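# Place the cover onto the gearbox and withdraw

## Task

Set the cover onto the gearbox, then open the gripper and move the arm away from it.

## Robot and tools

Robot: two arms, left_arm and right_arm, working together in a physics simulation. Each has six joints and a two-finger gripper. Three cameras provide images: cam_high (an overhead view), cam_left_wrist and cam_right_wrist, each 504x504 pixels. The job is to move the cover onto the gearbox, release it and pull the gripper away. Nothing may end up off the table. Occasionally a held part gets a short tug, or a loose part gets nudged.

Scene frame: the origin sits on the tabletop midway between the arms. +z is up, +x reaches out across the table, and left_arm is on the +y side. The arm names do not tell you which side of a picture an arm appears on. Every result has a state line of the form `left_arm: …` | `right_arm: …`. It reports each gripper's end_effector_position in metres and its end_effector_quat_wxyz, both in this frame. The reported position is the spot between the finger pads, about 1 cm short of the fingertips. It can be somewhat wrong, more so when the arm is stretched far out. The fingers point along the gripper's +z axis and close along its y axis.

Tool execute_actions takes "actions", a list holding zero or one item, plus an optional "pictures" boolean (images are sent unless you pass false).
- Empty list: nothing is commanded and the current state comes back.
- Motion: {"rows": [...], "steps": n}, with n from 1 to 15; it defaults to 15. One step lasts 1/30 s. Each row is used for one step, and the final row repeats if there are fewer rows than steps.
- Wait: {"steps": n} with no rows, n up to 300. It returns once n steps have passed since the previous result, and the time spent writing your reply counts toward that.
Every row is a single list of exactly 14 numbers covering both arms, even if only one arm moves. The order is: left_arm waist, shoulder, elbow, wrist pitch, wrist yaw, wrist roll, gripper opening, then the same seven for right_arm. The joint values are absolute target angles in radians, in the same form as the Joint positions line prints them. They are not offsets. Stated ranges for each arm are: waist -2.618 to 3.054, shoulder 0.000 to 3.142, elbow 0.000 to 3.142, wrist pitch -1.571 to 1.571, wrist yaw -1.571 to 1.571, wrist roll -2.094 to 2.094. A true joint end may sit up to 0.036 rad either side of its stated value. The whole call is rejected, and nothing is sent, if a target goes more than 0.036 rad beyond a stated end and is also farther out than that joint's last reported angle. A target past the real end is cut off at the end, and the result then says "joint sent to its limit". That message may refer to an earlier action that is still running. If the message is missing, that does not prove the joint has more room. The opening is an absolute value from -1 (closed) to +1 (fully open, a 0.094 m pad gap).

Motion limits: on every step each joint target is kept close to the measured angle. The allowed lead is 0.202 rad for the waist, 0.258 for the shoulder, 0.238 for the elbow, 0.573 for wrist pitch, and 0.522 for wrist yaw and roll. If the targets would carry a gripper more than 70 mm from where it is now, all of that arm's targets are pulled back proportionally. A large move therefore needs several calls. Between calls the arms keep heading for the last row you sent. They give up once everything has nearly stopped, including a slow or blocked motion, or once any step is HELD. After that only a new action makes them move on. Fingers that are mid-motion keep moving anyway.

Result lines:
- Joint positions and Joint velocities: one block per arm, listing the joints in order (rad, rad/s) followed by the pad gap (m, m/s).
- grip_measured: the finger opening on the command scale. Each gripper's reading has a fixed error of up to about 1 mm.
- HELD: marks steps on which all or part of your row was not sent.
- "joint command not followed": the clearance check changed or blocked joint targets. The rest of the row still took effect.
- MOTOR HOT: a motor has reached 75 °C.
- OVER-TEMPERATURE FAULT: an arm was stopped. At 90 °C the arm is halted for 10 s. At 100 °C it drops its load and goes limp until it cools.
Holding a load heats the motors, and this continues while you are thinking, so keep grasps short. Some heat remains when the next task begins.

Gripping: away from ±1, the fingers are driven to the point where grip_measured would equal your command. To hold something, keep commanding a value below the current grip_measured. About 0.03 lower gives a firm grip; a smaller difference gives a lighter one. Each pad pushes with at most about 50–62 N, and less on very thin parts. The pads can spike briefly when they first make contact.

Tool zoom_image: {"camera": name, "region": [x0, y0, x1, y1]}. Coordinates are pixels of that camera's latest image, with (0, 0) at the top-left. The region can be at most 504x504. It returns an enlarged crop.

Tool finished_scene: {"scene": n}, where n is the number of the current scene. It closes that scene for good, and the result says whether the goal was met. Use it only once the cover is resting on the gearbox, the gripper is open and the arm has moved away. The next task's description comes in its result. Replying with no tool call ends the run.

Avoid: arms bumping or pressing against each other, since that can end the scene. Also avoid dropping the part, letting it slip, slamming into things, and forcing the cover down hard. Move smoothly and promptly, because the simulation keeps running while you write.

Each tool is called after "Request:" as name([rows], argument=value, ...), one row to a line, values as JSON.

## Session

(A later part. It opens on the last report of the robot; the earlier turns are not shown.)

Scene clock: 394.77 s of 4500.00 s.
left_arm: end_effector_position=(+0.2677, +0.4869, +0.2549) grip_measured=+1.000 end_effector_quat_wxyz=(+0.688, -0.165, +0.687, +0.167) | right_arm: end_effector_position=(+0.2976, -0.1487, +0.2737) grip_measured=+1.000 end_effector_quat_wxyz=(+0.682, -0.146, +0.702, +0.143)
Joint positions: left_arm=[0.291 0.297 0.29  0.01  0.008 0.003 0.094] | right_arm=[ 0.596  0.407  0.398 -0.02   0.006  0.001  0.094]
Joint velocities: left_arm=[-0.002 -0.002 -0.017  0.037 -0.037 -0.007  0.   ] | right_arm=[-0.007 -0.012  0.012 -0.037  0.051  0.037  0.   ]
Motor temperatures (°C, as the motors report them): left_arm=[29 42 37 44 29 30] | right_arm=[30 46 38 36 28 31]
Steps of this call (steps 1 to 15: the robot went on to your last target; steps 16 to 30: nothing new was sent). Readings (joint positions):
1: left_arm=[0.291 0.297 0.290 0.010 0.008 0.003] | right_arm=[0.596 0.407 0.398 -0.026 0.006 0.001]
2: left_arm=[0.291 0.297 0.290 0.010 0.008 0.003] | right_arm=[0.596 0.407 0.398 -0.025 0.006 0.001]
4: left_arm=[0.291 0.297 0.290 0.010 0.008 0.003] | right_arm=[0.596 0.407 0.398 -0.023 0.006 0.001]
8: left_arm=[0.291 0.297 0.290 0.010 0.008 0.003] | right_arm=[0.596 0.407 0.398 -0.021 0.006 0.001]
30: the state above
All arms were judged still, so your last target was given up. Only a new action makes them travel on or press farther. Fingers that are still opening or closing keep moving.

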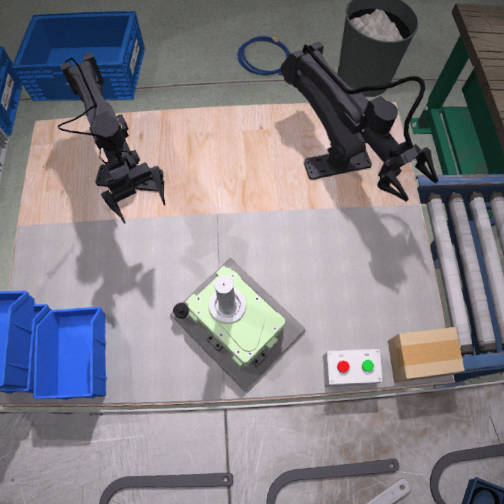

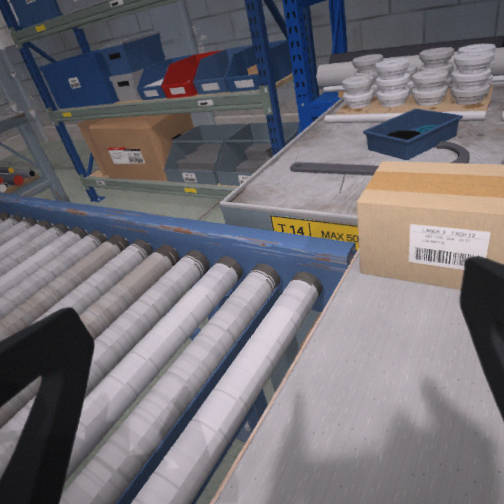

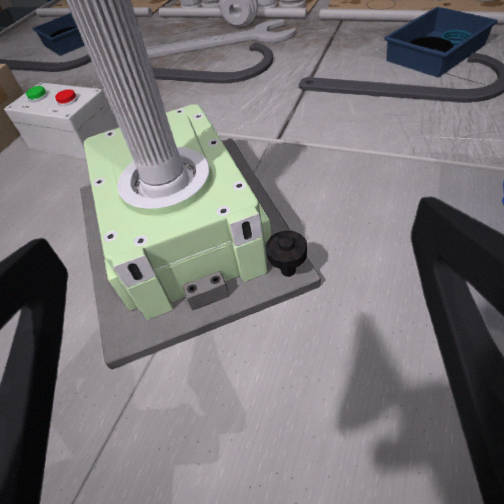

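One more mid press with the left arm for safety.

Request:
execute_actions([
  {"rows":[[-0.5,1.0,1.0,-0.3,0,0,-1,0.6,0.4,0.4,0,0,0,1]],"steps":15},
], pictures=false)

Request:
execute_actions([
  {"rows":[[-0.5,1.6,1.5,-0.5,0,0,-1,0.6,0.4,0.4,0,0,0,1]],"steps":15},
], pictures=false)

Request:
execute_actions([
  {"rows":[[-0.78,1.75,1.42,-0.42,0,0,-1,0.6,0.4,0.4,0,0,0,1]],"steps":15},
], pictures=false)

Request:
execute_actions([
  {"rows":[[-0.79,1.78,1.48,-0.42,0,0,-1,0.6,0.4,0.4,0,0,0,1],[-0.79,1.80,1.473,-0.44,0,0,-1,0.6,0.4,0.4,0,0,0,1],[-0.79,1.82,1.466,-0.455,0,0,-1,0.6,0.4,0.4,0,0,0,1],[-0.79,1.84,1.459,-0.47,0,0,-1,0.6,0.4,0.4,0,0,0,1],[-0.79,1.86,1.452,-0.49,0,0,-1,0.6,0.4,0.4,0,0,0,1],[-0.79,1.88,1.445,-0.51,0,0,-1,0.6,0.4,0.4,0,0,0,1],[-0.79,1.90,1.438,-0.53,0,0,-1,0.6,0.4,0.4,0,0,0,1],[-0.79,1.92,1.43,-0.545,0,0,-1,0.6,0.4,0.4,0,0,0,1],[-0.79,1.94,1.423,-0.56,0,0,-1,0.6,0.4,0.4,0,0,0,1],[-0.79,1.96,1.416,-0.58,0,0,-1,0.6,0.4,0.4,0,0,0,1],[-0.79,1.98,1.409,-0.6,0,0,-1,0.6,0.4,0.4,0,0,0,1],[-0.79,2.0,1.4,-0.62,0,0,-1,0.6,0.4,0.4,0,0,0,1],[-0.79,2.02,1.395,-0.635,0,0,-1,0.6,0.4,0.4,0,0,0,1],[-0.79,2.04,1.387,-0.65,0,0,-1,0.6,0.4,0.4,0,0,0,1],[-0.79,2.06,1.38,-0.67,0,0,-1,0.6,0.4,0.4,0,0,0,1]],"steps":15},
], pictures=false)

Request:
execute_actions([
  {"steps":15},
])

Request:
execute_actions([
  {"rows":[[-0.78,1.7,1.42,-0.42,0,0,-1,0.6,0.4,0.4,0,0,0,1]],"steps":12},
], pictures=false)

Request:
execute_actions([
  {"rows":[[-0.4,1.2,1.2,-0.4,0,0,-1,0.6,0.4,0.4,0,0,0,1]],"steps":15},
], pictures=false)

Request:
execute_actions([
  {"rows":[[-0.3,0.3,0.3,0,0,0,1,0.6,0.4,0.4,0,0,0,1]],"steps":15},
], pictures=false)

Request:
execute_actions([
  {"steps":20},
])

Scene clock: 397.93 s of 4500.00 s.
left_arm: end_effector_position=(+0.3837, +0.2540, +0.3189) grip_measured=-0.991 end_effector_quat_wxyz=(+0.586, +0.128, +0.795, -0.095) | right_arm: end_effector_position=(+0.2976, -0.1487, +0.2737) grip_measured=+1.000 end_effector_quat_wxyz=(+0.682, -0.146, +0.702, +0.143)
Joint positions: left_arm=[-0.499  1.016  0.973 -0.256  0.01   0.002  0.   ] | right_arm=[ 0.596  0.407  0.398 -0.02   0.006  0.001  0.094]
Joint velocities: left_arm=[-0.022 -0.027  0.002 -0.183 -0.051 -0.066 -0.   ] | right_arm=[-0.012  0.002 -0.022 -0.125  0.066  0.051  0.   ]
Motor temperatures (°C, as the motors report them): left_arm=[29 41 38 44 29 30] | right_arm=[30 45 38 37 28 31]
Steps of this call (steps 1 to 80: nothing new was sent; steps 81 to 95: all 15 steps of this action). Readings (joint positions):
81: left_arm=[0.259 0.330 0.326 -0.046 -0.008 0.002] | right_arm=[0.596 0.407 0.398 -0.020 0.006 0.001]
82: left_arm=[0.187 0.415 0.396 -0.114 -0.012 0.002] | right_arm=[0.596 0.407 0.398 -0.020 0.006 0.001]
84: left_arm=[0.038 0.605 0.552 -0.188 -0.012 0.002] | right_arm=[0.596 0.407 0.398 -0.020 0.006 0.001]
88: left_arm=[-0.243 0.946 0.859 -0.238 -0.013 0.002] | right_arm=[0.596 0.407 0.398 -0.020 0.006 0.001]
95: the state above

Scene clock: 398.43 s of 4500.00 s.
left_arm: end_effector_position=(+0.4994, +0.2177, +0.2495) grip_measured=-0.991 end_effector_quat_wxyz=(+0.435, +0.141, +0.886, -0.071) | right_arm: end_effector_position=(+0.2976, -0.1487, +0.2737) grip_measured=+1.000 end_effector_quat_wxyz=(+0.682, -0.146, +0.702, +0.143)
Joint positions: left_arm=[-0.499  1.643  1.48  -0.495  0.007  0.002  0.   ] | right_arm=[ 0.596  0.407  0.398 -0.02   0.006  0.001  0.094]
Joint velocities: left_arm=[-0.007 -0.183 -0.007  0.022  0.022 -0.066  0.001] | right_arm=[ 0.007 -0.012  0.007  0.007 -0.066 -0.037  0.   ]
Motor temperatures (°C, as the motors report them): left_arm=[29 41 38 44 29 30] | right_arm=[30 45 38 37 28 31]
Steps of this call (steps 1 to 15: all 15 steps of this action). Readings (joint positions):
1: left_arm=[-0.499 1.046 1.013 -0.316 0.010 0.002] | right_arm=[0.596 0.407 0.398 -0.020 0.006 0.001]
2: left_arm=[-0.499 1.113 1.091 -0.373 0.009 0.002] | right_arm=[0.596 0.407 0.398 -0.020 0.006 0.001]
4: left_arm=[-0.499 1.284 1.262 -0.411 0.008 0.002] | right_arm=[0.596 0.407 0.398 -0.020 0.006 0.001]
8: left_arm=[-0.499 1.570 1.479 -0.404 0.008 0.002] | right_arm=[0.596 0.407 0.398 -0.020 0.006 0.001]
15: the state above

Scene clock: 398.93 s of 4500.00 s.
left_arm: end_effector_position=(+0.4467, +0.0849, +0.1703) grip_measured=-0.991 end_effector_quat_wxyz=(+0.361, +0.275, +0.884, -0.115) | right_arm: end_effector_position=(+0.2976, -0.1487, +0.2737) grip_measured=+1.000 end_effector_quat_wxyz=(+0.682, -0.146, +0.702, +0.143)
Joint positions: left_arm=[-0.789  1.775  1.418 -0.438  0.008  0.002  0.   ] | right_arm=[ 0.596  0.407  0.398 -0.02   0.006  0.001  0.094]
Joint velocities: left_arm=[ 0.056 -0.042 -0.002 -0.007  0.037 -0.051  0.001] | right_arm=[-0.022  0.007 -0.002 -0.051  0.022  0.007  0.   ]
Motor temperatures (°C, as the motors report them): left_arm=[29 41 38 44 29 30] | right_arm=[30 45 38 37 28 31]
Steps of this call (steps 1 to 15: all 15 steps of this action). Readings (joint positions):
1: left_arm=[-0.513 1.644 1.478 -0.490 -0.003 0.002] | right_arm=[0.596 0.407 0.398 -0.020 0.006 0.001]
2: left_arm=[-0.538 1.649 1.478 -0.477 -0.012 0.002] | right_arm=[0.596 0.407 0.398 -0.020 0.006 0.001]
4: left_arm=[-0.618 1.678 1.476 -0.455 -0.014 0.002] | right_arm=[0.596 0.407 0.398 -0.020 0.006 0.001]
8: left_arm=[-0.774 1.747 1.441 -0.434 -0.000 0.002] | right_arm=[0.596 0.407 0.398 -0.020 0.006 0.001]
15: the state above

Scene clock: 399.43 s of 4500.00 s.
left_arm: end_effector_position=(+0.4431, +0.0897, +0.1059) grip_measured=-0.992 end_effector_quat_wxyz=(+0.281, +0.282, +0.913, -0.085) | right_arm: end_effector_position=(+0.2976, -0.1487, +0.2737) grip_measured=+1.000 end_effector_quat_wxyz=(+0.682, -0.146, +0.702, +0.143)
Joint positions: left_arm=[-0.789  1.907  1.442 -0.509 -0.002  0.002  0.   ] | right_arm=[ 0.596  0.407  0.398 -0.02   0.006  0.001  0.094]
Joint velocities: left_arm=[ 0.032 -0.032  0.007 -0.081 -0.051 -0.037 -0.   ] | right_arm=[-0.012  0.017 -0.012 -0.066 -0.051 -0.037  0.   ]
Motor temperatures (°C, as the motors report them): left_arm=[29 41 38 44 29 30] | right_arm=[30 45 38 37 28 31]
Steps of this call (steps 1 to 15: all 15 steps of this action). Readings (joint positions):
1: left_arm=[-0.789 1.776 1.422 -0.440 0.006 0.002] | right_arm=[0.596 0.407 0.398 -0.020 0.006 0.001]
2: left_arm=[-0.789 1.780 1.430 -0.440 0.005 0.002] | right_arm=[0.596 0.407 0.398 -0.020 0.006 0.001]
4: left_arm=[-0.789 1.794 1.440 -0.440 0.005 0.002] | right_arm=[0.596 0.407 0.398 -0.020 0.006 0.001]
8: left_arm=[-0.789 1.860 1.441 -0.462 0.005 0.002] | right_arm=[0.596 0.407 0.398 -0.020 0.006 0.001]
15: the state above

Scene clock: 399.93 s of 4500.00 s.
left_arm: end_effector_position=(+0.4207, +0.1022, +0.0330) grip_measured=-0.992 end_effector_quat_wxyz=(+0.186, +0.287, +0.938, -0.065) | right_arm: end_effector_position=(+0.2976, -0.1487, +0.2737) grip_measured=+1.000 end_effector_quat_wxyz=(+0.682, -0.146, +0.702, +0.143)
Joint positions: left_arm=[-0.788  2.029  1.411 -0.556  0.013 -0.008  0.   ] | right_arm=[ 0.596  0.407  0.398 -0.02   0.006  0.001  0.094]
Joint velocities: left_arm=[-0.007 -0.002 -0.017 -0.081  0.022 -0.037  0.   ] | right_arm=[-0.007  0.007  0.012  0.007 -0.037 -0.007  0.   ]
Motor temperatures (°C, as the motors report them): left_arm=[29 42 38 44 29 30] | right_arm=[30 45 38 37 28 31]
Steps of this call (steps 1 to 15: the robot went on to your last target). Readings (joint positions):
1: left_arm=[-0.789 1.907 1.442 -0.513 -0.004 0.002] | right_arm=[0.596 0.407 0.398 -0.020 0.006 0.001]
2: left_arm=[-0.789 1.913 1.442 -0.524 -0.005 0.002] | right_arm=[0.596 0.407 0.398 -0.020 0.006 0.001]
4: left_arm=[-0.789 1.955 1.439 -0.542 -0.005 0.002] | right_arm=[0.596 0.407 0.398 -0.020 0.006 0.001]
8: left_arm=[-0.788 2.029 1.411 -0.556 0.013 -0.007] | right_arm=[0.596 0.407 0.398 -0.020 0.006 0.001]
15: the state above

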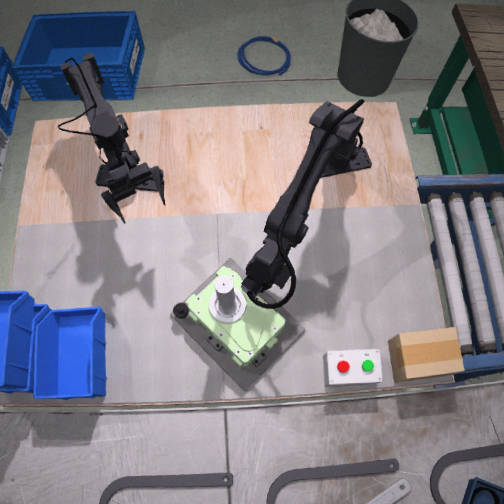

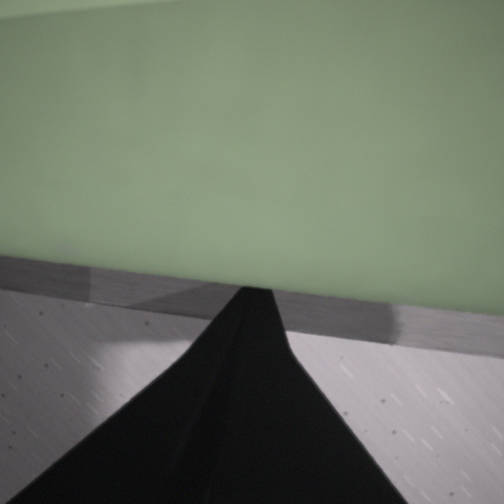

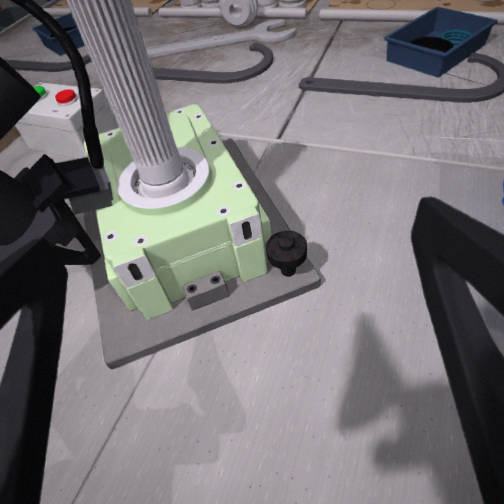

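Scene clock: 400.33 s of 4500.00 s.
left_arm: end_effector_position=(+0.4397, +0.0902, +0.2073) grip_measured=-0.992 end_effector_quat_wxyz=(+0.393, +0.267, +0.871, -0.127) | right_arm: end_effector_position=(+0.2976, -0.1487, +0.2737) grip_measured=+1.000 end_effector_quat_wxyz=(+0.682, -0.146, +0.702, +0.143)
Joint positions: left_arm=[-0.788  1.686  1.408 -0.441  0.008 -0.007  0.   ] | right_arm=[ 0.596  0.407  0.398 -0.02   0.006  0.001  0.094]
Joint velocities: left_arm=[-0.017 -0.271  0.095  0.374  0.022 -0.066  0.001] | right_arm=[-0.002  0.012 -0.002  0.022  0.007 -0.022  0.   ]
Motor temperatures (°C, as the motors report them): left_arm=[29 42 38 44 29 30] | right_arm=[30 44 38 37 28 31]
Steps of this call (steps 1 to 12: all 12 steps of this action). Readings (joint positions):
1: left_arm=[-0.788 2.016 1.408 -0.547 0.012 -0.008] | right_arm=[0.596 0.407 0.398 -0.020 0.006 0.001]
2: left_arm=[-0.788 1.998 1.403 -0.547 0.012 -0.008] | right_arm=[0.596 0.407 0.398 -0.020 0.006 0.001]
4: left_arm=[-0.788 1.941 1.401 -0.542 0.012 -0.008] | right_arm=[0.596 0.407 0.398 -0.020 0.006 0.001]
8: left_arm=[-0.788 1.787 1.401 -0.497 0.010 -0.007] | right_arm=[0.596 0.407 0.398 -0.020 0.006 0.001]
12: the state above

Scene clock: 400.83 s of 4500.00 s.
left_arm: end_effector_position=(+0.4223, +0.2876, +0.3464) grip_measured=-0.992 end_effector_quat_wxyz=(+0.570, +0.080, +0.816, -0.058) | right_arm: end_effector_position=(+0.2976, -0.1487, +0.2737) grip_measured=+1.000 end_effector_quat_wxyz=(+0.682, -0.146, +0.702, +0.143)
Joint positions: left_arm=[-0.396  1.178  1.217 -0.391 -0.007 -0.006  0.   ] | right_arm=[ 0.596  0.407  0.398 -0.02   0.006  0.001  0.094]
Joint velocities: left_arm=[ 0.007  0.042  0.002 -0.051  0.022  0.022 -0.   ] | right_arm=[-0.002 -0.007 -0.002 -0.066  0.007 -0.051  0.   ]
Motor temperatures (°C, as the motors report them): left_arm=[29 42 38 44 29 30] | right_arm=[30 44 38 37 28 31]
Steps of this call (steps 1 to 15: all 15 steps of this action). Readings (joint positions):
1: left_arm=[-0.775 1.660 1.387 -0.412 0.017 -0.006] | right_arm=[0.596 0.407 0.398 -0.020 0.006 0.001]
2: left_arm=[-0.750 1.619 1.345 -0.400 0.023 -0.006] | right_arm=[0.596 0.407 0.398 -0.020 0.006 0.001]
4: left_arm=[-0.665 1.527 1.274 -0.412 0.022 -0.006] | right_arm=[0.596 0.407 0.398 -0.020 0.006 0.001]
8: left_arm=[-0.479 1.350 1.223 -0.420 0.010 -0.006] | right_arm=[0.596 0.407 0.398 -0.020 0.006 0.001]
15: the state above

Scene clock: 401.33 s of 4500.00 s.
left_arm: end_effector_position=(+0.2955, +0.3379, +0.2436) grip_measured=+1.000 end_effector_quat_wxyz=(+0.688, +0.039, +0.723, -0.040) | right_arm: end_effector_position=(+0.2976, -0.1487, +0.2737) grip_measured=+1.000 end_effector_quat_wxyz=(+0.682, -0.146, +0.702, +0.143)
Joint positions: left_arm=[-0.306  0.301  0.296 -0.044 -0.005 -0.005  0.094] | right_arm=[ 0.596  0.407  0.398 -0.02   0.006  0.001  0.094]
Joint velocities: left_arm=[-0.017 -0.007 -0.09  -0.066  0.007 -0.066  0.   ] | right_arm=[-0.007  0.012  0.017 -0.037 -0.037 -0.037  0.   ]
Motor temperatures (°C, as the motors report them): left_arm=[29 42 38 44 29 30] | right_arm=[30 44 38 37 28 31]
Steps of this call (steps 1 to 15: all 15 steps of this action). Readings (joint positions):
1: left_arm=[-0.384 1.150 1.168 -0.318 0.002 -0.005] | right_arm=[0.596 0.407 0.398 -0.020 0.006 0.001]
2: left_arm=[-0.359 1.092 1.080 -0.239 0.005 -0.005] | right_arm=[0.596 0.407 0.398 -0.020 0.006 0.001]
4: left_arm=[-0.315 0.929 0.904 -0.160 -0.003 -0.005] | right_arm=[0.596 0.407 0.398 -0.020 0.006 0.001]
8: left_arm=[-0.306 0.548 0.576 -0.063 -0.005 -0.005] | right_arm=[0.596 0.407 0.398 -0.020 0.006 0.001]
15: the state above

Scene clock: 402.00 s of 4500.00 s.
left_arm: end_effector_position=(+0.2958, +0.3379, +0.2484) grip_measured=+1.000 end_effector_quat_wxyz=(+0.696, +0.038, +0.716, -0.040) | right_arm: end_effector_position=(+0.2976, -0.1487, +0.2737) grip_measured=+1.000 end_effector_quat_wxyz=(+0.682, -0.146, +0.702, +0.143)
Joint positions: left_arm=[-0.306  0.301  0.296 -0.024 -0.005 -0.005  0.094] | right_arm=[ 0.596  0.407  0.398 -0.02   0.006  0.001  0.094]
Joint velocities: left_arm=[-0.012  0.017 -0.002  0.022 -0.037  0.007  0.   ] | right_arm=[ 0.007 -0.007 -0.007 -0.022 -0.007  0.022  0.   ]
Motor temperatures (°C, as the motors report them): left_arm=[29 42 38 44 29 30] | right_arm=[30 44 38 37 28 31]
Steps of this call (steps 1 to 20: the robot went on to your last target). Readings (joint positions):
1: left_arm=[-0.306 0.301 0.296 -0.044 -0.005 -0.005] | right_arm=[0.596 0.407 0.398 -0.020 0.006 0.001]
2: left_arm=[-0.306 0.301 0.296 -0.039 -0.005 -0.005] | right_arm=[0.596 0.407 0.398 -0.020 0.006 0.001]
4: left_arm=[-0.306 0.301 0.296 -0.032 -0.005 -0.005] | right_arm=[0.596 0.407 0.398 -0.020 0.006 0.001]
8: left_arm=[-0.306 0.301 0.296 -0.026 -0.005 -0.005] | right_arm=[0.596 0.407 0.398 -0.020 0.006 0.001]
20: the state above

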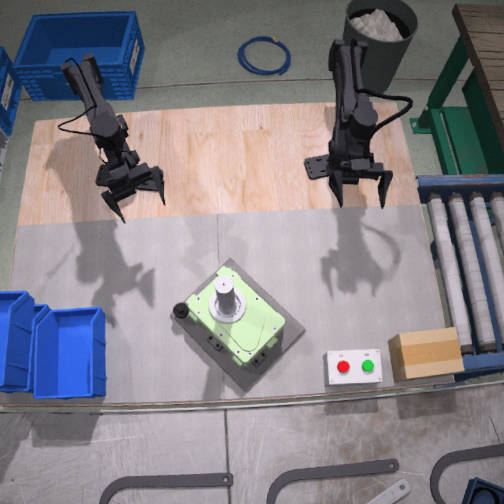

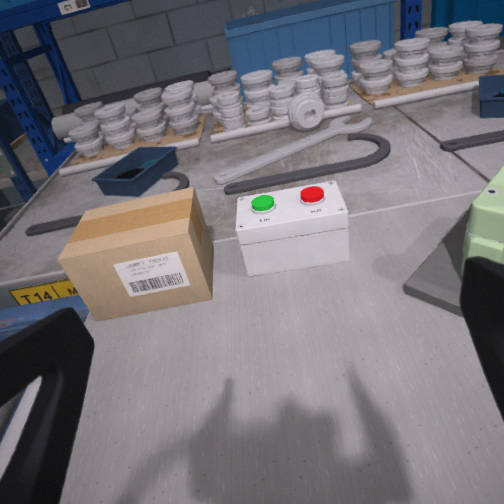

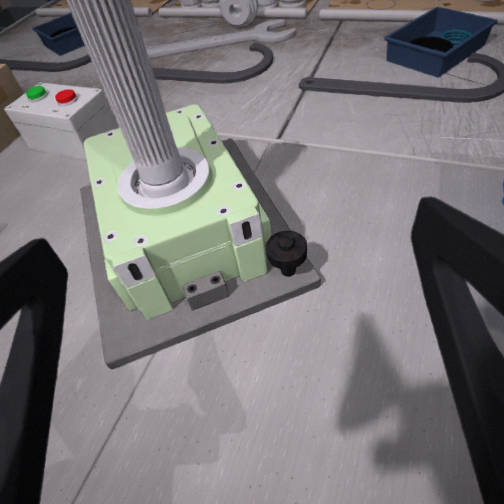

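Request:
execute_actions([
  {"rows":[[-0.5,1.0,1.0,-0.3,0,0,-1,0.6,0.4,0.4,0,0,0,1]],"steps":15},
], pictures=false)

Request:
execute_actions([
  {"rows":[[-0.5,1.6,1.5,-0.5,0,0,-1,0.6,0.4,0.4,0,0,0,1]],"steps":15},
], pictures=false)

Request:
execute_actions([
  {"rows":[[-0.76,1.88,1.56,-0.45,0,0,-1,0.6,0.4,0.4,0,0,0,1]],"steps":15},
], pictures=false)

Request:
execute_actions([
  {"steps":10},
])

Scene clock: 403.27 s of 4500.00 s.
left_arm: end_effector_position=(+0.3847, +0.2588, +0.3183) grip_measured=-0.991 end_effector_quat_wxyz=(+0.585, +0.119, +0.797, -0.090) | right_arm: end_effector_position=(+0.2976, -0.1487, +0.2737) grip_measured=+1.000 end_effector_quat_wxyz=(+0.682, -0.146, +0.702, +0.143)
Joint positions: left_arm=[-0.492  1.015  0.973 -0.262 -0.002 -0.004  0.   ] | right_arm=[ 0.596  0.407  0.398 -0.02   0.006  0.001  0.094]
Joint velocities: left_arm=[ 0.012 -0.002 -0.007 -0.125 -0.022  0.037  0.001] | right_arm=[ 0.012 -0.022 -0.007 -0.066 -0.066 -0.007  0.   ]
Motor temperatures (°C, as the motors report them): left_arm=[29 42 38 44 29 30] | right_arm=[30 44 38 37 28 31]
Steps of this call (steps 1 to 15: the robot went on to your last target; steps 16 to 23: nothing new was sent; steps 24 to 38: all 15 steps of this action). Readings (joint positions):
24: left_arm=[-0.337 0.334 0.331 -0.076 -0.019 -0.005] | right_arm=[0.596 0.407 0.398 -0.020 0.006 0.001]
25: left_arm=[-0.400 0.419 0.401 -0.139 -0.019 -0.005] | right_arm=[0.596 0.407 0.398 -0.020 0.006 0.001]
27: left_arm=[-0.477 0.610 0.556 -0.205 -0.006 -0.004] | right_arm=[0.596 0.407 0.398 -0.020 0.006 0.001]
31: left_arm=[-0.492 0.953 0.872 -0.250 -0.002 -0.004] | right_arm=[0.596 0.407 0.398 -0.020 0.006 0.001]
38: the state above

Scene clock: 403.77 s of 4500.00 s.
left_arm: end_effector_position=(+0.5009, +0.2226, +0.2494) grip_measured=-0.991 end_effector_quat_wxyz=(+0.436, +0.133, +0.888, -0.066) | right_arm: end_effector_position=(+0.2976, -0.1487, +0.2737) grip_measured=+1.000 end_effector_quat_wxyz=(+0.682, -0.146, +0.702, +0.143)
Joint positions: left_arm=[-0.492  1.643  1.48  -0.495 -0.002 -0.004  0.   ] | right_arm=[ 0.596  0.407  0.398 -0.02   0.006  0.001  0.094]
Joint velocities: left_arm=[-0.007 -0.159 -0.012 -0.037  0.11   0.037  0.   ] | right_arm=[ 0.017 -0.007  0.002 -0.022 -0.007 -0.022  0.   ]
Motor temperatures (°C, as the motors report them): left_arm=[29 42 38 44 29 30] | right_arm=[30 44 38 37 28 31]
Steps of this call (steps 1 to 15: all 15 steps of this action). Readings (joint positions):
1: left_arm=[-0.492 1.046 1.014 -0.321 -0.002 -0.004] | right_arm=[0.596 0.407 0.398 -0.020 0.006 0.001]
2: left_arm=[-0.492 1.113 1.092 -0.377 -0.002 -0.004] | right_arm=[0.596 0.407 0.398 -0.020 0.006 0.001]
4: left_arm=[-0.492 1.284 1.262 -0.414 -0.002 -0.004] | right_arm=[0.596 0.407 0.398 -0.020 0.006 0.001]
8: left_arm=[-0.492 1.570 1.479 -0.405 -0.002 -0.004] | right_arm=[0.596 0.407 0.398 -0.020 0.006 0.001]
15: the state above

Scene clock: 404.27 s of 4500.00 s.
left_arm: end_effector_position=(+0.4722, +0.0787, +0.1428) grip_measured=-0.991 end_effector_quat_wxyz=(+0.335, +0.268, +0.897, -0.104) | right_arm: end_effector_position=(+0.2976, -0.1487, +0.2737) grip_measured=+1.000 end_effector_quat_wxyz=(+0.682, -0.146, +0.702, +0.143)
Joint positions: left_arm=[-0.772  1.919  1.533 -0.468  0.007 -0.003  0.   ] | right_arm=[ 0.596  0.407  0.398 -0.02   0.006  0.001  0.094]
Joint velocities: left_arm=[ 0.085 -0.144 -0.002 -0.007 -0.081 -0.037  0.   ] | right_arm=[ 0.002 -0.032 -0.012  0.007 -0.007 -0.037  0.   ]
Motor temperatures (°C, as the motors report them): left_arm=[29 42 38 44 29 30] | right_arm=[30 44 38 37 28 31]
Steps of this call (steps 1 to 15: all 15 steps of this action). Readings (joint positions):
1: left_arm=[-0.503 1.651 1.486 -0.497 -0.009 -0.004] | right_arm=[0.596 0.407 0.398 -0.020 0.006 0.001]
2: left_arm=[-0.525 1.671 1.503 -0.488 -0.016 -0.004] | right_arm=[0.596 0.407 0.398 -0.020 0.006 0.001]
4: left_arm=[-0.593 1.731 1.524 -0.461 -0.018 -0.004] | right_arm=[0.596 0.407 0.398 -0.020 0.006 0.001]
8: left_arm=[-0.739 1.868 1.533 -0.449 -0.008 -0.004] | right_arm=[0.596 0.407 0.398 -0.020 0.006 0.001]
15: the state above

Scene clock: 404.60 s of 4500.00 s.
left_arm: end_effector_position=(+0.4737, +0.0815, +0.1516) grip_measured=-0.991 end_effector_quat_wxyz=(+0.344, +0.265, +0.895, -0.105) | right_arm: end_effector_position=(+0.2976, -0.1487, +0.2737) grip_measured=+1.000 end_effector_quat_wxyz=(+0.682, -0.146, +0.702, +0.143)
Joint positions: left_arm=[-0.766  1.902  1.533 -0.467  0.005 -0.003  0.   ] | right_arm=[ 0.596  0.407  0.398 -0.02   0.006  0.001  0.094]
Joint velocities: left_arm=[ 0.017  0.017 -0.002  0.081  0.007  0.022 -0.   ] | right_arm=[ 0.012  0.002 -0.022 -0.066 -0.007 -0.022  0.   ]
Motor temperatures (°C, as the motors report them): left_arm=[29 42 38 44 29 30] | right_arm=[30 44 38 37 28 31]
Steps of this call (steps 1 to 10: the robot went on to your last target). Readings (joint positions):
1: left_arm=[-0.769 1.914 1.533 -0.468 0.006 -0.003] | right_arm=[0.596 0.407 0.398 -0.020 0.006 0.001]
2: left_arm=[-0.767 1.909 1.533 -0.467 0.006 -0.003] | right_arm=[0.596 0.407 0.398 -0.020 0.006 0.001]
4: left_arm=[-0.766 1.903 1.533 -0.467 0.005 -0.003] | right_arm=[0.596 0.407 0.398 -0.020 0.006 0.001]
8: left_arm=[-0.766 1.902 1.533 -0.467 0.005 -0.003] | right_arm=[0.596 0.407 0.398 -0.020 0.006 0.001]
10: the state above

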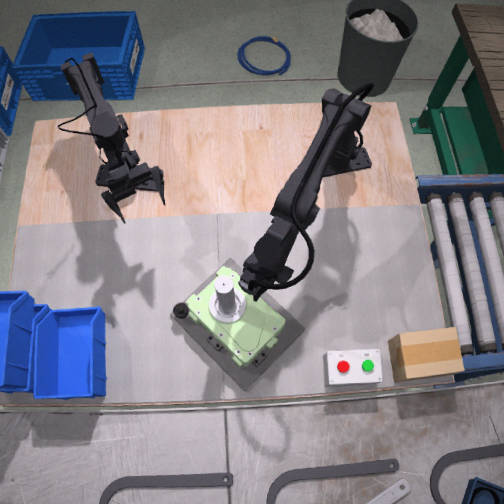

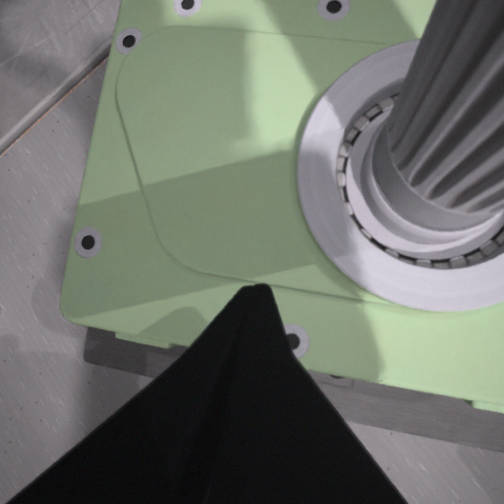

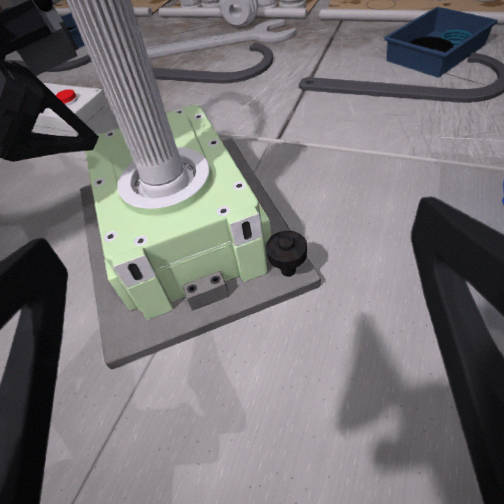

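Request:
execute_actions([
  {"rows":[[-0.76,1.91,1.56,-0.45,0,0,-1,0.6,0.4,0.4,0,0,0,1],[-0.76,1.93,1.56,-0.45,0,0,-1,0.6,0.4,0.4,0,0,0,1],[-0.76,1.95,1.56,-0.45,0,0,-1,0.6,0.4,0.4,0,0,0,1],[-0.76,1.97,1.56,-0.45,0,0,-1,0.6,0.4,0.4,0,0,0,1],[-0.76,1.99,1.56,-0.46,0,0,-1,0.6,0.4,0.4,0,0,0,1],[-0.76,2.01,1.55,-0.48,0,0,-1,0.6,0.4,0.4,0,0,0,1],[-0.76,2.03,1.54,-0.5,0,0,-1,0.6,0.4,0.4,0,0,0,1],[-0.76,2.05,1.53,-0.52,0,0,-1,0.6,0.4,0.4,0,0,0,1],[-0.76,2.07,1.52,-0.54,0,0,-1,0.6,0.4,0.4,0,0,0,1],[-0.76,2.09,1.51,-0.56,0,0,-1,0.6,0.4,0.4,0,0,0,1],[-0.76,2.11,1.5,-0.58,0,0,-1,0.6,0.4,0.4,0,0,0,1],[-0.76,2.13,1.49,-0.6,0,0,-1,0.6,0.4,0.4,0,0,0,1]],"steps":15},
])

Request:
execute_actions([
  {"rows":[[-0.76,1.8,1.56,-0.45,0,0,-1,0.6,0.4,0.4,0,0,0,1]],"steps":12},
], pictures=false)

Request:
execute_actions([
  {"rows":[[-0.4,1.2,1.2,-0.4,0,0,-1,0.6,0.4,0.4,0,0,0,1]],"steps":15},
], pictures=false)

Request:
execute_actions([
  {"rows":[[-0.6,0.3,0.3,0,0,0,1,0.6,0.4,0.4,0,0,0,1]],"steps":15},
])

Scene clock: 406.67 s of 4500.00 s.
left_arm: end_effector_position=(+0.4789, +0.0786, +0.1139) grip_measured=-0.991 end_effector_quat_wxyz=(+0.316, +0.267, +0.905, -0.096) | right_arm: end_effector_position=(+0.2976, -0.1487, +0.2737) grip_measured=+1.000 end_effector_quat_wxyz=(+0.682, -0.146, +0.702, +0.143)
Joint positions: left_arm=[-0.766  1.987  1.54  -0.451  0.003 -0.003  0.   ] | right_arm=[ 0.596  0.407  0.398 -0.02   0.006  0.001  0.094]
Joint velocities: left_arm=[ 0.012  0.012 -0.012 -0.022  0.051 -0.022  0.   ] | right_arm=[ 0.017 -0.022  0.007 -0.051 -0.066 -0.051  0.   ]
Motor temperatures (°C, as the motors report them): left_arm=[29 43 38 44 29 30] | right_arm=[30 43 38 38 28 31]
Steps of this call (steps 1 to 30: the robot went on to your last target; steps 31 to 47: nothing new was sent; steps 48 to 62: all 15 steps of this action). Readings (joint positions):
48: left_arm=[-0.766 1.902 1.533 -0.467 0.005 -0.003] | right_arm=[0.596 0.407 0.398 -0.020 0.006 0.001]
49: left_arm=[-0.766 1.904 1.533 -0.466 0.005 -0.003] | right_arm=[0.596 0.407 0.398 -0.020 0.006 0.001]
51: left_arm=[-0.766 1.918 1.533 -0.461 0.005 -0.003] | right_arm=[0.596 0.407 0.398 -0.020 0.006 0.001]
55: left_arm=[-0.766 1.984 1.538 -0.442 0.004 -0.003] | right_arm=[0.596 0.407 0.398 -0.020 0.006 0.001]
62: the state above

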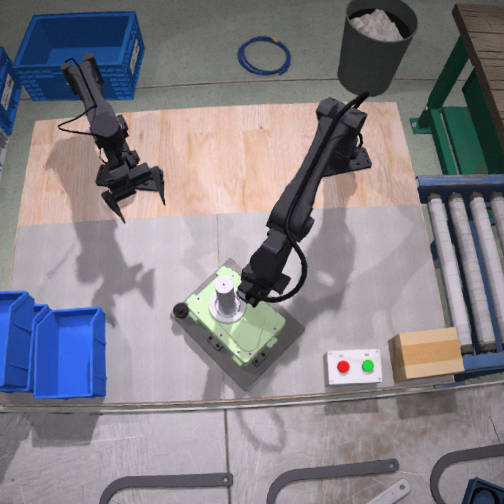

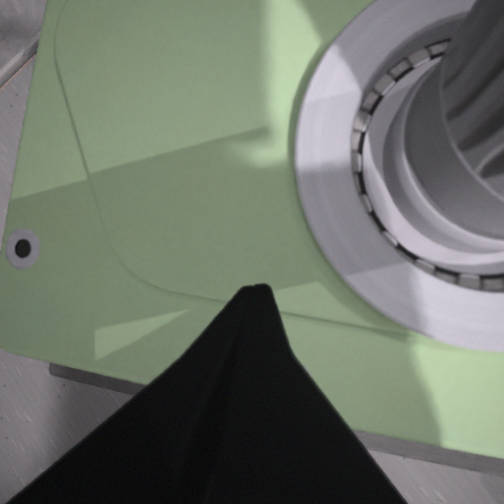

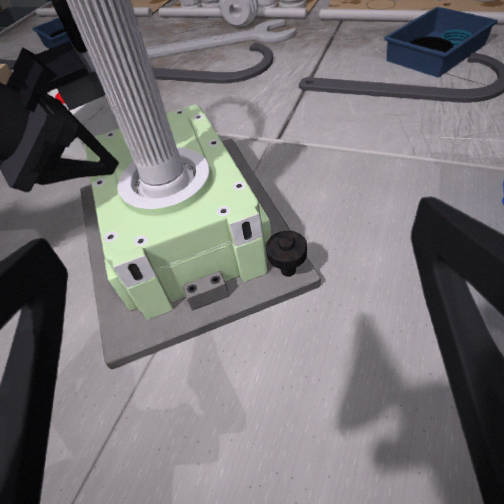

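Scene clock: 407.07 s of 4500.00 s.
left_arm: end_effector_position=(+0.4728, +0.0826, +0.2176) grip_measured=-0.991 end_effector_quat_wxyz=(+0.409, +0.256, +0.867, -0.123) | right_arm: end_effector_position=(+0.2976, -0.1487, +0.2737) grip_measured=+1.000 end_effector_quat_wxyz=(+0.682, -0.146, +0.702, +0.143)
Joint positions: left_arm=[-0.766  1.789  1.545 -0.445  0.003 -0.003  0.   ] | right_arm=[ 0.596  0.407  0.398 -0.02   0.006  0.001  0.094]
Joint velocities: left_arm=[-0.007  0.071 -0.002 -0.051 -0.037 -0.051  0.   ] | right_arm=[ 0.012  0.002  0.007 -0.022 -0.051  0.037  0.   ]
Motor temperatures (°C, as the motors report them): left_arm=[29 43 38 44 29 30] | right_arm=[30 43 38 38 28 31]
Steps of this call (steps 1 to 12: all 12 steps of this action). Readings (joint positions):
1: left_arm=[-0.766 1.971 1.540 -0.449 0.003 -0.003] | right_arm=[0.596 0.407 0.398 -0.020 0.006 0.001]
2: left_arm=[-0.766 1.955 1.537 -0.462 0.003 -0.003] | right_arm=[0.596 0.407 0.398 -0.020 0.006 0.001]
4: left_arm=[-0.766 1.904 1.537 -0.470 0.003 -0.003] | right_arm=[0.596 0.407 0.398 -0.020 0.006 0.001]
8: left_arm=[-0.766 1.803 1.539 -0.457 0.003 -0.003] | right_arm=[0.596 0.407 0.398 -0.020 0.006 0.001]
12: the state above

Scene clock: 407.57 s of 4500.00 s.
left_arm: end_effector_position=(+0.4211, +0.2866, +0.3423) grip_measured=-0.991 end_effector_quat_wxyz=(+0.565, +0.083, +0.819, -0.057) | right_arm: end_effector_position=(+0.2976, -0.1487, +0.2737) grip_measured=+1.000 end_effector_quat_wxyz=(+0.682, -0.146, +0.702, +0.143)
Joint positions: left_arm=[-0.399  1.176  1.21  -0.396 -0.008 -0.003  0.   ] | right_arm=[ 0.596  0.407  0.398 -0.02   0.006  0.001  0.094]
Joint velocities: left_arm=[-0.007 -0.374 -0.017  0.286 -0.007  0.037 -0.003] | right_arm=[-0.002 -0.002  0.002 -0.081  0.022  0.051  0.   ]
Motor temperatures (°C, as the motors report them): left_arm=[29 43 38 44 29 30] | right_arm=[30 43 38 38 28 31]
Steps of this call (steps 1 to 15: all 15 steps of this action). Readings (joint positions):
1: left_arm=[-0.755 1.774 1.517 -0.423 0.010 -0.003] | right_arm=[0.596 0.407 0.398 -0.020 0.006 0.001]
2: left_arm=[-0.733 1.739 1.463 -0.411 0.017 -0.003] | right_arm=[0.596 0.407 0.398 -0.020 0.006 0.001]
4: left_arm=[-0.656 1.650 1.353 -0.413 0.018 -0.003] | right_arm=[0.596 0.407 0.398 -0.020 0.006 0.001]
8: left_arm=[-0.469 1.470 1.233 -0.431 0.005 -0.003] | right_arm=[0.596 0.407 0.398 -0.020 0.006 0.001]
15: the state above

Scene clock: 408.07 s of 4500.00 s.
left_arm: end_effector_position=(+0.2757, +0.2625, +0.2438) grip_measured=+1.000 end_effector_quat_wxyz=(+0.675, +0.147, +0.709, -0.143) | right_arm: end_effector_position=(+0.2976, -0.1487, +0.2737) grip_measured=+1.000 end_effector_quat_wxyz=(+0.682, -0.146, +0.702, +0.143)
Joint positions: left_arm=[-0.597  0.301  0.296 -0.042  0.006 -0.003  0.094] | right_arm=[ 0.596  0.407  0.398 -0.02   0.006  0.001  0.094]
Joint velocities: left_arm=[ 0.002  0.066 -0.159 -0.066 -0.022 -0.022  0.   ] | right_arm=[-0.012 -0.007 -0.027  0.022  0.095 -0.037  0.   ]
Motor temperatures (°C, as the motors report them): left_arm=[29 43 38 44 29 30] | right_arm=[30 43 38 38 28 31]
Steps of this call (steps 1 to 15: all 15 steps of this action). Readings (joint positions):
1: left_arm=[-0.422 1.142 1.174 -0.331 -0.021 -0.003] | right_arm=[0.596 0.407 0.398 -0.020 0.006 0.001]
2: left_arm=[-0.469 1.086 1.102 -0.256 -0.026 -0.003] | right_arm=[0.596 0.407 0.398 -0.020 0.006 0.001]
4: left_arm=[-0.568 0.928 0.936 -0.160 -0.006 -0.003] | right_arm=[0.596 0.407 0.398 -0.020 0.006 0.001]
8: left_arm=[-0.597 0.547 0.609 -0.060 0.006 -0.003] | right_arm=[0.596 0.407 0.398 -0.020 0.006 0.001]
15: the state above

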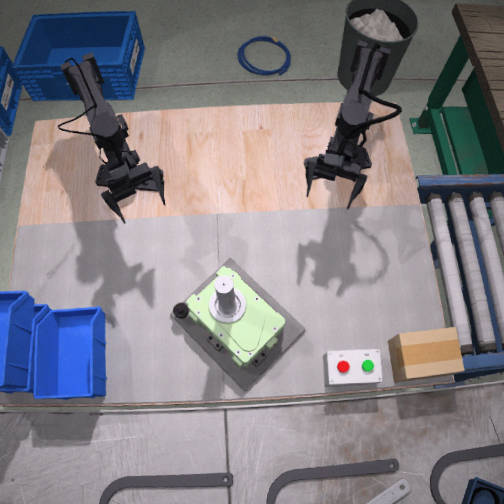

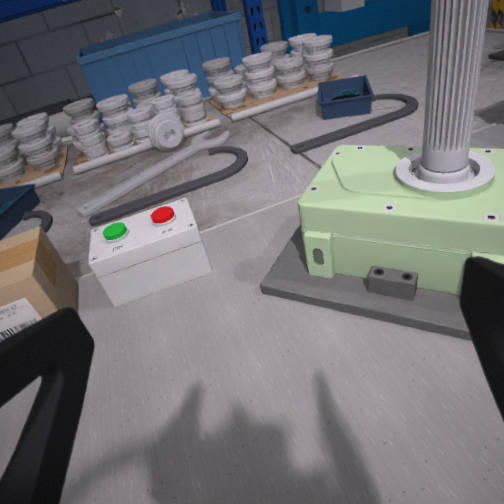

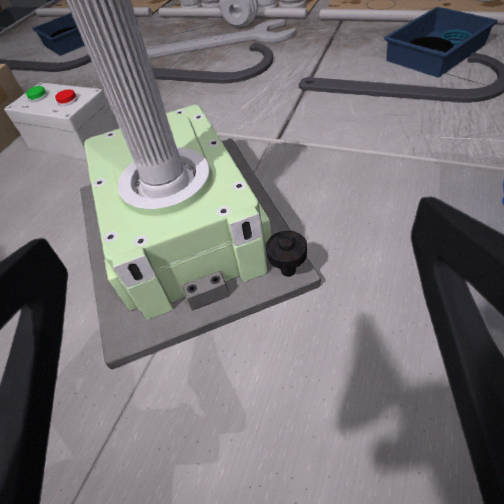

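Request:
finished_scene(scene=2)

The scene is finished: the task was done.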